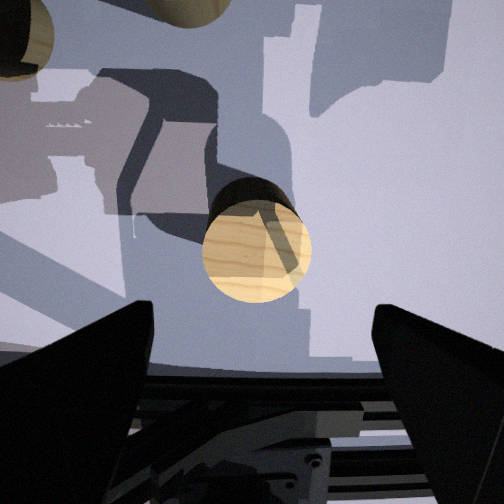

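>>> execute_actions:
  actions:
    - {"rows":[[-0.426,1.62,0.652,-0.605,0,1.571,0.5,-0.06,1.19,0.745,-1.125,0,0,0.4],[-0.426,1.62,0.652,-0.605,0,1.571,0.5,-0.06,1.19,0.745,-1.125,0,0,0.4],[-0.426,1.555,0.7,-0.72,0,1.571,0.5,-0.06,1.19,0.745,-1.125,0,0,0.4],[-0.426,1.555,0.7,-0.72,0,1.571,0.5,-0.06,1.224,0.673,-1.02,0,0,0.4],[-0.426,1.45,0.72,-0.72,0,1.571,0.5,-0.06,1.224,0.673,-1.02,0,0,0.4],[-0.426,1.45,0.72,-0.72,0,1.571,0.5,-0.06,1.224,0.673,-1.02,0,0,0.4],[-0.426,1.2,0.55,0.84,0,1.571,0.5,-0.06,1.249,0.621,-0.945,0,0,0.4],[-0.426,1.2,0.55,0.84,0,1.571,0.5,-0.06,1.249,0.621,-0.945,0,0,0.4],[-0.426,1.2,0.55,0.84,0,1.571,0.5,-0.06,1.249,0.621,-0.945,0,0,0.4],[-0.426,1.2,0.55,0.84,0,1.571,0.5,-0.06,1.265,0.588,-0.897,0,0,0.4]]}
  pictures: false

>>> execute_actions:
  actions:
    - {"rows":[[-0.426,1.2,0.55,0.84,0,1.571,0.5,-0.06,1.265,0.588,-0.897,0,0,0.1],[-0.426,1.2,0.55,0.84,0,1.571,0.5,-0.06,1.265,0.588,-0.897,0,0,0.1],[-0.426,1.2,0.55,0.84,0,1.571,0.5,-0.06,1.265,0.588,-0.897,0,0,0.1],[-0.426,1.2,0.55,0.84,0,1.571,0.5,-0.06,1.265,0.588,-0.897,0,0,0.1],[-0.426,1.2,0.55,0.84,0,1.571,0.5,-0.06,1.265,0.588,-0.897,0,0,0],[-0.426,1.2,0.55,0.84,0,1.571,0.5,-0.06,1.265,0.588,-0.897,0,0,-0.3],[-0.426,1.2,0.55,0.84,0,1.571,0.5,-0.06,1.265,0.588,-0.897,0,0,-0.3],[-0.426,1.2,0.55,0.84,0,1.571,0.5,-0.06,1.265,0.588,-0.897,0,0,-0.3],[-0.426,1.2,0.42,0.84,0,1.571,0.5,-0.06,1.265,0.588,-0.897,0,0,-0.3],[-0.426,1.2,0.42,0.84,0,1.571,0.5,-0.06,1.224,0.673,-1.02,0,0,-0.3],[-0.426,1.2,0.42,0.84,0,1.571,0.5,-0.06,1.224,0.673,-1.02,0,0,-0.3],[-0.426,1.2,0.42,0.84,0,1.571,0.5,-0.06,1.19,0.745,-1.1,0,0,-0.3],[-0.426,1.2,0.42,0.84,0,1.571,0.5,-0.06,1.19,0.745,-1.1,0,0,-0.3],[-0.426,1.2,0.42,0.84,0,1.571,0.5,-0.1,1.14,0.85,-1.1,0,0,-0.3]]}
  pictures: false

>>> execute_actions:
  actions:
    - {"rows":[[-0.426,1.2,0.42,0.84,0,1.571,0.5,-0.22,1.14,0.95,-1.0,0,0,-0.3],[-0.426,1.2,0.42,0.84,0,1.571,0.5,-0.22,1.14,0.95,-1.0,0,0,-0.3],[-0.426,1.2,0.42,0.84,0,1.571,0.5,-0.22,1.2,1.0,0.53,0,0,-0.3]]}
  pictures: false

>>> execute_actions:
  actions:
    - {"rows":[[-0.426,1.2,0.42,0.84,0,1.571,0.5,-0.22,1.3,1.0,0.53,0,0,-0.3],[-0.426,1.2,0.42,0.84,0,1.571,0.5,-0.22,1.3,1.0,0.53,0,0,-0.3],[-0.426,1.2,0.42,0.84,0,1.571,0.5,-0.22,1.424,0.885,0.533,0,0,-0.3]]}
  pictures: false

>>> execute_actions:
  actions:
    - {"rows":[[-0.426,1.31,0.47,0.84,0,1.571,0.5,-0.22,1.424,0.885,0.533,0,0,-0.3]],"steps":10}

>>> execute_actions:
  actions:
    - {"rows":[[-0.426,1.4,0.545,0.86,0,1.571,0.5,-0.22,1.424,0.885,0.533,0,0,-0.3],[-0.426,1.4,0.545,0.86,0,1.571,0.5,-0.22,1.424,0.885,0.533,0,0,-0.3],[-0.426,1.4,0.545,0.86,0,1.571,0.5,-0.22,1.424,0.885,0.533,0,0,-0.3],[-0.426,1.49,0.62,0.876,0,1.571,0.5,-0.22,1.424,0.885,0.533,0,0,-0.3],[-0.426,1.49,0.62,0.876,0,1.571,0.5,-0.22,1.424,0.885,0.533,0,0,-0.3],[-0.426,1.49,0.62,0.876,0,1.571,0.5,-0.22,1.424,0.885,0.533,0,0,-0.3],[-0.426,1.585,0.698,0.892,0,1.571,0.5,-0.22,1.424,0.885,0.533,0,0,-0.3],[-0.426,1.585,0.698,0.892,0,1.571,0.5,-0.22,1.424,0.885,0.533,0,0,-0.3],[-0.426,1.585,0.698,0.892,0,1.571,0.5,-0.22,1.424,0.885,0.533,0,0,-0.3],[-0.426,1.585,0.698,0.892,0,1.571,0.5,-0.22,1.424,0.885,0.533,0,0,-0.3],[-0.426,1.585,0.698,0.892,0,1.571,0.5,-0.22,1.424,0.885,0.533,0,0,-0.3],[-0.426,1.585,0.698,0.892,0,1.571,0.1,-0.22,1.424,0.885,0.533,0,0,-0.3]]}
  pictures: false

>>> execute_actions:
  actions:
    - {"rows":[[-0.426,1.585,0.698,0.892,0,1.571,0,-0.22,1.424,0.885,0.533,0,0,-0.3],[-0.426,1.585,0.698,0.892,0,1.571,-0.3,-0.22,1.424,0.885,0.533,0,0,-0.3],[-0.426,1.585,0.698,0.892,0,1.571,-0.3,-0.22,1.424,0.885,0.533,0,0,-0.3],[-0.426,1.585,0.698,0.892,0,1.571,-0.3,-0.22,1.424,0.885,0.533,0,0,-0.3],[-0.426,1.585,0.698,0.892,0,1.571,-0.3,-0.22,1.424,0.885,0.533,0,0,-0.3],[-0.426,1.585,0.698,0.892,0,1.571,-0.3,-0.22,1.424,0.885,0.533,0,0,0.45],[-0.426,1.585,0.698,0.892,0,1.571,-0.3,-0.22,1.424,0.885,0.533,0,0,0.45],[-0.426,1.585,0.698,0.892,0,1.571,-0.3,-0.22,1.424,0.885,0.533,0,0,0.45],[-0.426,1.585,0.698,0.892,0,1.571,-0.3,-0.22,1.424,0.885,0.533,0,0,0.45],[-0.426,1.585,0.698,0.892,0,1.571,-0.3,-0.22,1.424,0.885,0.533,0,0,0.45],[-0.426,1.47,0.6,0.872,0,1.571,-0.3,-0.22,1.424,0.885,0.533,0,0,0.45],[-0.426,1.47,0.6,0.872,0,1.571,-0.3,-0.22,1.424,0.885,0.533,0,0,0.45],[-0.426,1.47,0.6,0.872,0,1.571,-0.3,-0.22,1.424,0.885,0.533,0,0,0.45],[-0.426,1.31,0.47,0.84,0,1.571,-0.3,-0.22,1.424,0.885,0.533,0,0,0.45]]}
  pictures: false

>>> execute_actions:
  actions:
    - {"rows":[[-0.426,1.25,0.44,0.84,0,1.571,-0.3,-0.22,1.424,0.885,0.533,0,0,0.45],[-0.426,1.22,0.43,0.84,0,1.571,-0.3,-0.22,1.424,0.885,0.533,0,0,0.45],[-0.426,1.22,0.43,0.84,0,1.571,-0.3,-0.02,1.35,1.1,-1.295,0,0,0.4],[-0.68,1.25,0.62,-0.83,0,1.571,-0.3,-0.02,1.35,1.1,-1.295,0,0,0.4]]}
  pictures: false

>>> execute_actions:
  actions:
    - {"rows":[[-0.68,1.28,0.66,-0.83,0,1.571,-0.3,-0.02,1.4,1.1,-1.295,0,0,0.4]],"steps":8}
  pictures: false

>>> execute_actions:
  actions:
    - {"rows":[[-0.68,1.28,0.66,-0.83,0,1.571,-0.3,-0.02,1.7,1.45,-1.295,0,0,0.4],[-0.68,1.28,0.66,-0.83,0,1.571,-0.3,-0.02,1.7,1.45,-1.295,0,0,0.4],[-0.68,1.28,0.66,-0.83,0,1.571,-0.3,-0.02,1.7,1.45,-1.295,0,0,0.4],[-0.68,1.28,0.66,-0.83,0,1.571,-0.3,-0.02,1.7,1.45,-1.295,0,0,0.4],[-0.68,1.491,0.75,-0.83,0,1.571,-0.3,-0.02,1.7,1.45,-1.295,0,0,0.4],[-0.68,1.491,0.75,-0.83,0,1.571,-0.3,-0.02,2.11,1.84,-1.295,0,0,0.4]],"steps":11}
  pictures: false

>>> execute_actions:
  actions:
    - {"rows":[[-0.68,1.555,0.7,-0.72,0,1.571,-0.3,-0.02,2.11,1.84,-1.295,0,0,0.4],[-0.68,1.555,0.7,-0.72,0,1.571,-0.3,-0.02,2.11,1.84,-1.295,0,0,0.4],[-0.68,1.555,0.7,-0.72,0,1.571,-0.3,-0.02,2.11,1.84,-1.295,0,0,0.4],[-0.68,1.62,0.652,-0.605,0,1.571,-0.3,-0.02,2.11,1.84,-1.295,0,0,0.4],[-0.68,1.62,0.652,-0.605,0,1.571,-0.3,-0.02,2.11,1.84,-1.295,0,0,0.4],[-0.68,1.62,0.652,-0.605,0,1.571,-0.3,-0.02,2.11,1.84,-1.295,0,0,0.4],[-0.68,1.665,0.622,-0.53,0,1.571,-0.3,-0.02,2.11,1.84,-1.295,0,0,0.4],[-0.68,1.665,0.622,-0.53,0,1.571,-0.3,-0.02,2.11,1.84,-1.295,0,0,0.4],[-0.68,1.665,0.622,-0.53,0,1.571,-0.3,-0.02,2.11,1.84,-1.295,0,0,0.4],[-0.68,1.691,0.602,-0.488,0,1.571,-0.3,-0.02,2.11,1.84,-1.295,0,0,0.4]]}
  pictures: false

>>> execute_actions:
  actions:
    - {"rows":[[-0.68,1.691,0.602,-0.488,0,1.571,0.5,-0.02,2.11,1.84,-1.295,0,0,0.4]],"steps":4}

Scene clock: 751.97 s of 17941.00 s.
left_arm: end_effector_position=(-0.0537, +0.1311, +0.2181) grip_measured=+0.500 end_effector_quat_wxyz=(+0.218, +0.631, -0.319, -0.673) end_effector_velocity=(-0.040, -0.272, +0.308) end_effector_angular_velocity=(-1.918, +0.299, +0.029) | right_arm: end_effector_position=(-0.1468, -0.3257, +0.0829) grip_measured=+0.400 end_effector_quat_wxyz=(+0.498, -0.500, +0.498, +0.503) end_effector_velocity=(-0.001, +0.010, -0.017) end_effector_angular_velocity=(+0.061, +0.008, +0.005)
Joint positions: left_arm=[-0.424  1.217  0.564 -0.137 -0.     1.571  0.064] | right_arm=[-0.062  1.257  0.598 -0.91  -0.002 -0.001  0.059]
Joint velocities: left_arm=[-0.002 -0.149 -0.046  1.839 -0.022 -0.022 -0.   ] | right_arm=[-0.002  0.017 -0.061  0.139 -0.007 -0.007 -0.   ]
Joint torques (N m, as the arm reports them, + toward a larger angle): left_arm=[-0.14 -3.95  5.83  1.73  0.08 -0.07] | right_arm=[ 0.11 -2.81  5.36  0.33  0.03  0.05]
Motor temperatures (°C, as the motors report them): left_arm=[30 40 39 39 28 30] | right_arm=[32 38 40 40 28 29]
Heat: left arm: hottest shoulder 40 °C (-3.0 °C/min); right arm: hottest elbow 40 °C (-3.0 °C/min).
Steps of this call (steps 1 to 15: the robot went on to your last target; steps 16 to 90: nothing new was sent; then 38.30 s passed at rest; steps 91 to 105: all 15 steps of this action). Readings (joint positions):
91: left_arm=[-0.424 1.679 0.612 -0.510 -0.000 1.571] | right_arm=[-0.062 1.157 0.809 -1.200 -0.002 -0.001]
92: left_arm=[-0.424 1.668 0.620 -0.546 -0.000 1.571] | right_arm=[-0.062 1.160 0.795 -1.171 -0.002 -0.001]
94: left_arm=[-0.424 1.622 0.650 -0.638 -0.000 1.571] | right_arm=[-0.062 1.179 0.761 -1.128 -0.002 -0.001]
98: left_arm=[-0.424 1.430 0.638 -0.558 -0.000 1.571] | right_arm=[-0.062 1.222 0.671 -1.004 -0.002 -0.001]
105: the state above

Scene clock: 752.47 s of 17941.00 s.
left_arm: end_effector_position=(-0.0611, +0.0847, +0.3412) grip_measured=+0.500 end_effector_quat_wxyz=(+0.456, +0.464, -0.534, -0.541) end_effector_velocity=(-0.002, +0.003, +0.206) end_effector_angular_velocity=(-0.976, +0.160, -0.010) | right_arm: end_effector_position=(-0.1444, -0.3159, +0.1262) grip_measured=+0.003 end_effector_quat_wxyz=(+0.512, -0.488, +0.491, +0.509) end_effector_velocity=(+0.053, +0.304, +0.382) end_effector_angular_velocity=(+1.575, -0.003, -0.298)
Joint positions: left_arm=[-0.425  1.203  0.428  0.759 -0.     1.571  0.064] | right_arm=[-0.075  1.197  0.741 -1.072 -0.001 -0.001  0.039]
Joint velocities: left_arm=[-0.002 -0.002 -0.046  1.033  0.007 -0.007 -0.   ] | right_arm=[-0.291 -0.535  1.165 -0.125 -0.007  0.007 -0.   ]
Joint torques (N m, as the arm reports them, + toward a larger angle): left_arm=[-0.15 -3.91  6.84  2.3   0.05 -0.11] | right_arm=[-0.17 -5.18  8.13  0.29  0.02  0.05]
Motor temperatures (°C, as the motors report them): left_arm=[30 40 39 39 28 30] | right_arm=[32 38 40 40 28 29]
Heat: left arm: hottest shoulder 40 °C (-3.0 °C/min); right arm: hottest elbow 40 °C (-3.0 °C/min).
Steps of this call (steps 1 to 15: all 15 steps of this action). Readings (joint positions):
1: left_arm=[-0.424 1.214 0.563 -0.076 -0.000 1.571] | right_arm=[-0.062 1.257 0.597 -0.906 -0.002 -0.001]
2: left_arm=[-0.424 1.212 0.561 -0.013 -0.000 1.571] | right_arm=[-0.062 1.257 0.597 -0.904 -0.002 -0.001]
4: left_arm=[-0.424 1.210 0.559 0.111 -0.000 1.571] | right_arm=[-0.062 1.257 0.597 -0.901 -0.002 -0.001]
8: left_arm=[-0.424 1.209 0.558 0.357 -0.000 1.571] | right_arm=[-0.062 1.257 0.597 -0.899 -0.001 -0.001]
15: the state above

Scene clock: 752.97 s of 17941.00 s.
left_arm: end_effector_position=(-0.0609, +0.0856, +0.3582) grip_measured=+0.500 end_effector_quat_wxyz=(+0.476, +0.443, -0.551, -0.522) end_effector_velocity=(+0.002, +0.000, -0.002) end_effector_angular_velocity=(+0.009, +0.007, +0.019) | right_arm: end_effector_position=(-0.0910, -0.1307, +0.3054) grip_measured=+0.002 end_effector_quat_wxyz=(+0.736, -0.155, +0.179, +0.634) end_effector_velocity=(+0.030, +0.187, +0.356) end_effector_angular_velocity=(+1.834, -0.265, -0.004)
Joint positions: left_arm=[-0.425  1.2    0.426  0.838 -0.     1.571  0.064] | right_arm=[-0.217  1.194  0.985 -0.271 -0.001 -0.001  0.039]
Joint velocities: left_arm=[-0.002 -0.002 -0.002 -0.007 -0.022 -0.007  0.   ] | right_arm=[-0.007  0.012 -0.002  1.868 -0.007  0.007  0.   ]
Joint torques (N m, as the arm reports them, + toward a larger angle): left_arm=[-0.16 -3.57  6.45  2.16  0.03 -0.11] | right_arm=[-0.29 -4.3   9.3   1.64 -0.01  0.06]
Motor temperatures (°C, as the motors report them): left_arm=[30 40 39 39 28 30] | right_arm=[32 38 40 40 28 29]
Heat: left arm: hottest shoulder 40 °C (-3.0 °C/min); right arm: hottest elbow 40 °C (-3.0 °C/min).
Steps of this call (steps 1 to 15: all 15 steps of this action). Readings (joint positions):
1: left_arm=[-0.425 1.203 0.427 0.789 -0.000 1.571] | right_arm=[-0.094 1.182 0.783 -1.065 -0.005 -0.001]
2: left_arm=[-0.425 1.201 0.427 0.808 -0.000 1.571] | right_arm=[-0.125 1.171 0.826 -1.043 -0.005 -0.001]
4: left_arm=[-0.425 1.201 0.427 0.821 -0.000 1.571] | right_arm=[-0.173 1.168 0.899 -0.953 -0.000 -0.001]
8: left_arm=[-0.425 1.200 0.426 0.835 -0.000 1.571] | right_arm=[-0.211 1.185 0.977 -0.701 -0.001 -0.001]
15: the state above

Scene clock: 753.47 s of 17941.00 s.
left_arm: end_effector_position=(-0.0609, +0.0856, +0.3582) grip_measured=+0.500 end_effector_quat_wxyz=(+0.476, +0.443, -0.551, -0.522) end_effector_velocity=(+0.000, +0.001, -0.001) end_effector_angular_velocity=(+0.001, +0.023, +0.003) | right_arm: end_effector_position=(-0.0801, -0.0593, +0.3307) grip_measured=+0.003 end_effector_quat_wxyz=(+0.757, -0.012, +0.013, +0.653) end_effector_velocity=(-0.005, -0.004, +0.110) end_effector_angular_velocity=(+0.400, -0.052, +0.024)
Joint positions: left_arm=[-0.425  1.2    0.426  0.838 -0.     1.571  0.064] | right_arm=[-0.217  1.426  0.884  0.506 -0.001 -0.001  0.039]
Joint velocities: left_arm=[-0.002 -0.002 -0.007  0.007 -0.007 -0.022 -0.   ] | right_arm=[ 0.002 -0.061  0.042  0.3   -0.022  0.007 -0.   ]
Joint torques (N m, as the arm reports them, + toward a larger angle): left_arm=[-0.15 -3.57  6.42  2.17  0.04 -0.1 ] | right_arm=[-0.22 -6.47  7.33  1.27  0.    0.06]
Motor temperatures (°C, as the motors report them): left_arm=[30 40 39 39 28 30] | right_arm=[32 38 40 40 28 29]
Heat: left arm: hottest shoulder 40 °C (-3.0 °C/min); right arm: hottest elbow 40 °C (-3.0 °C/min).
Steps of this call (steps 1 to 15: all 15 steps of this action). Readings (joint positions):
1: left_arm=[-0.425 1.200 0.426 0.838 -0.000 1.571] | right_arm=[-0.217 1.207 0.986 -0.208 -0.001 -0.001]
2: left_arm=[-0.425 1.200 0.426 0.838 -0.000 1.571] | right_arm=[-0.217 1.224 0.993 -0.140 -0.001 -0.001]
4: left_arm=[-0.425 1.200 0.426 0.838 -0.000 1.571] | right_arm=[-0.217 1.284 0.982 -0.018 -0.001 -0.001]
8: left_arm=[-0.425 1.200 0.426 0.838 -0.000 1.571] | right_arm=[-0.217 1.408 0.900 0.208 -0.001 -0.001]
15: the state above

Scene clock: 753.80 s of 17941.00 s.
left_arm: end_effector_position=(-0.0635, +0.0689, +0.3366) grip_measured=+0.500 end_effector_quat_wxyz=(+0.458, +0.462, -0.536, -0.539) end_effector_velocity=(-0.000, -0.004, +0.016) end_effector_angular_velocity=(-0.040, +0.014, +0.005) | right_arm: end_effector_position=(-0.0801, -0.0593, +0.3368) grip_measured=+0.002 end_effector_quat_wxyz=(+0.758, -0.004, +0.004, +0.653) end_effector_velocity=(-0.002, -0.000, -0.002) end_effector_angular_velocity=(-0.008, -0.006, +0.020)
Joint positions: left_arm=[-0.425  1.304  0.459  0.838 -0.     1.571  0.063] | right_arm=[-0.217  1.425  0.884  0.53  -0.001 -0.001  0.039]
Joint velocities: left_arm=[-0.002 -0.002  0.032  0.007 -0.007 -0.007  0.   ] | right_arm=[-0.002 -0.002 -0.002 -0.007 -0.022 -0.007 -0.   ]
Joint torques (N m, as the arm reports them, + toward a larger angle): left_arm=[-0.14 -3.46  7.98  2.19  0.04 -0.11] | right_arm=[-0.29 -6.77  7.66  1.54 -0.01  0.06]
Motor temperatures (°C, as the motors report them): left_arm=[30 40 39 39 28 30] | right_arm=[32 38 40 40 28 29]
Heat: left arm: hottest shoulder 40 °C (-3.0 °C/min); right arm: hottest elbow 40 °C (-3.0 °C/min).
Steps of this call (steps 1 to 10: all 10 steps of this action). Readings (joint positions):
1: left_arm=[-0.425 1.214 0.430 0.842 -0.000 1.571] | right_arm=[-0.217 1.425 0.884 0.514 -0.001 -0.001]
2: left_arm=[-0.425 1.236 0.440 0.846 -0.000 1.571] | right_arm=[-0.217 1.425 0.884 0.517 -0.001 -0.001]
4: left_arm=[-0.425 1.278 0.456 0.841 -0.000 1.571] | right_arm=[-0.217 1.425 0.884 0.519 -0.001 -0.001]
8: left_arm=[-0.425 1.304 0.457 0.837 -0.000 1.571] | right_arm=[-0.217 1.425 0.884 0.530 -0.001 -0.001]
10: the state above

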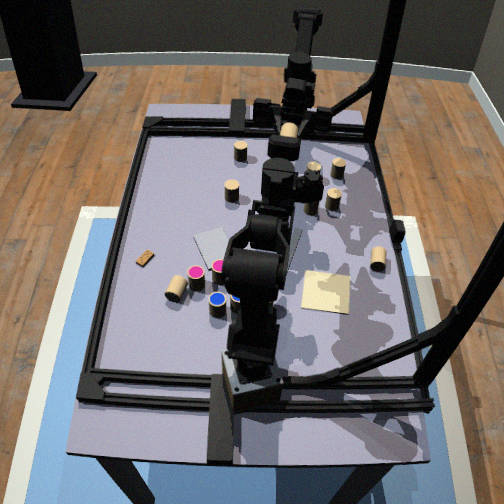

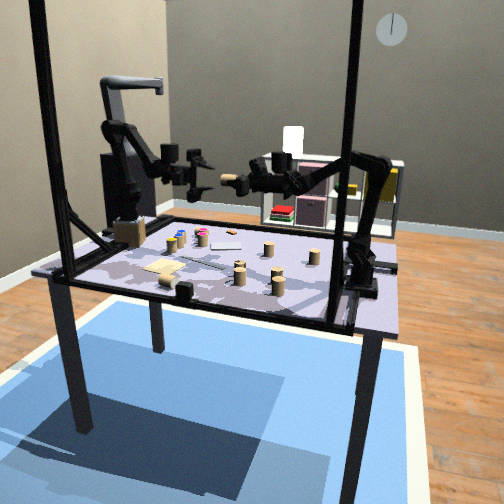

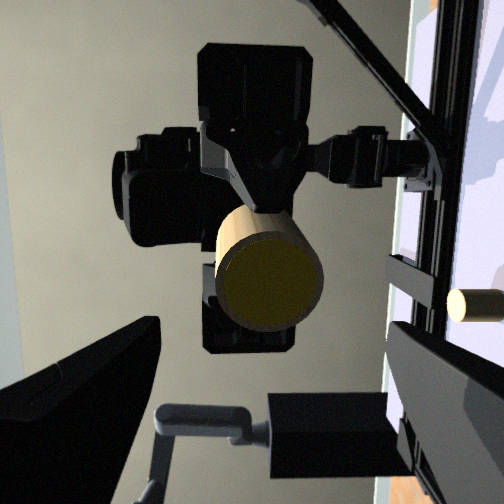

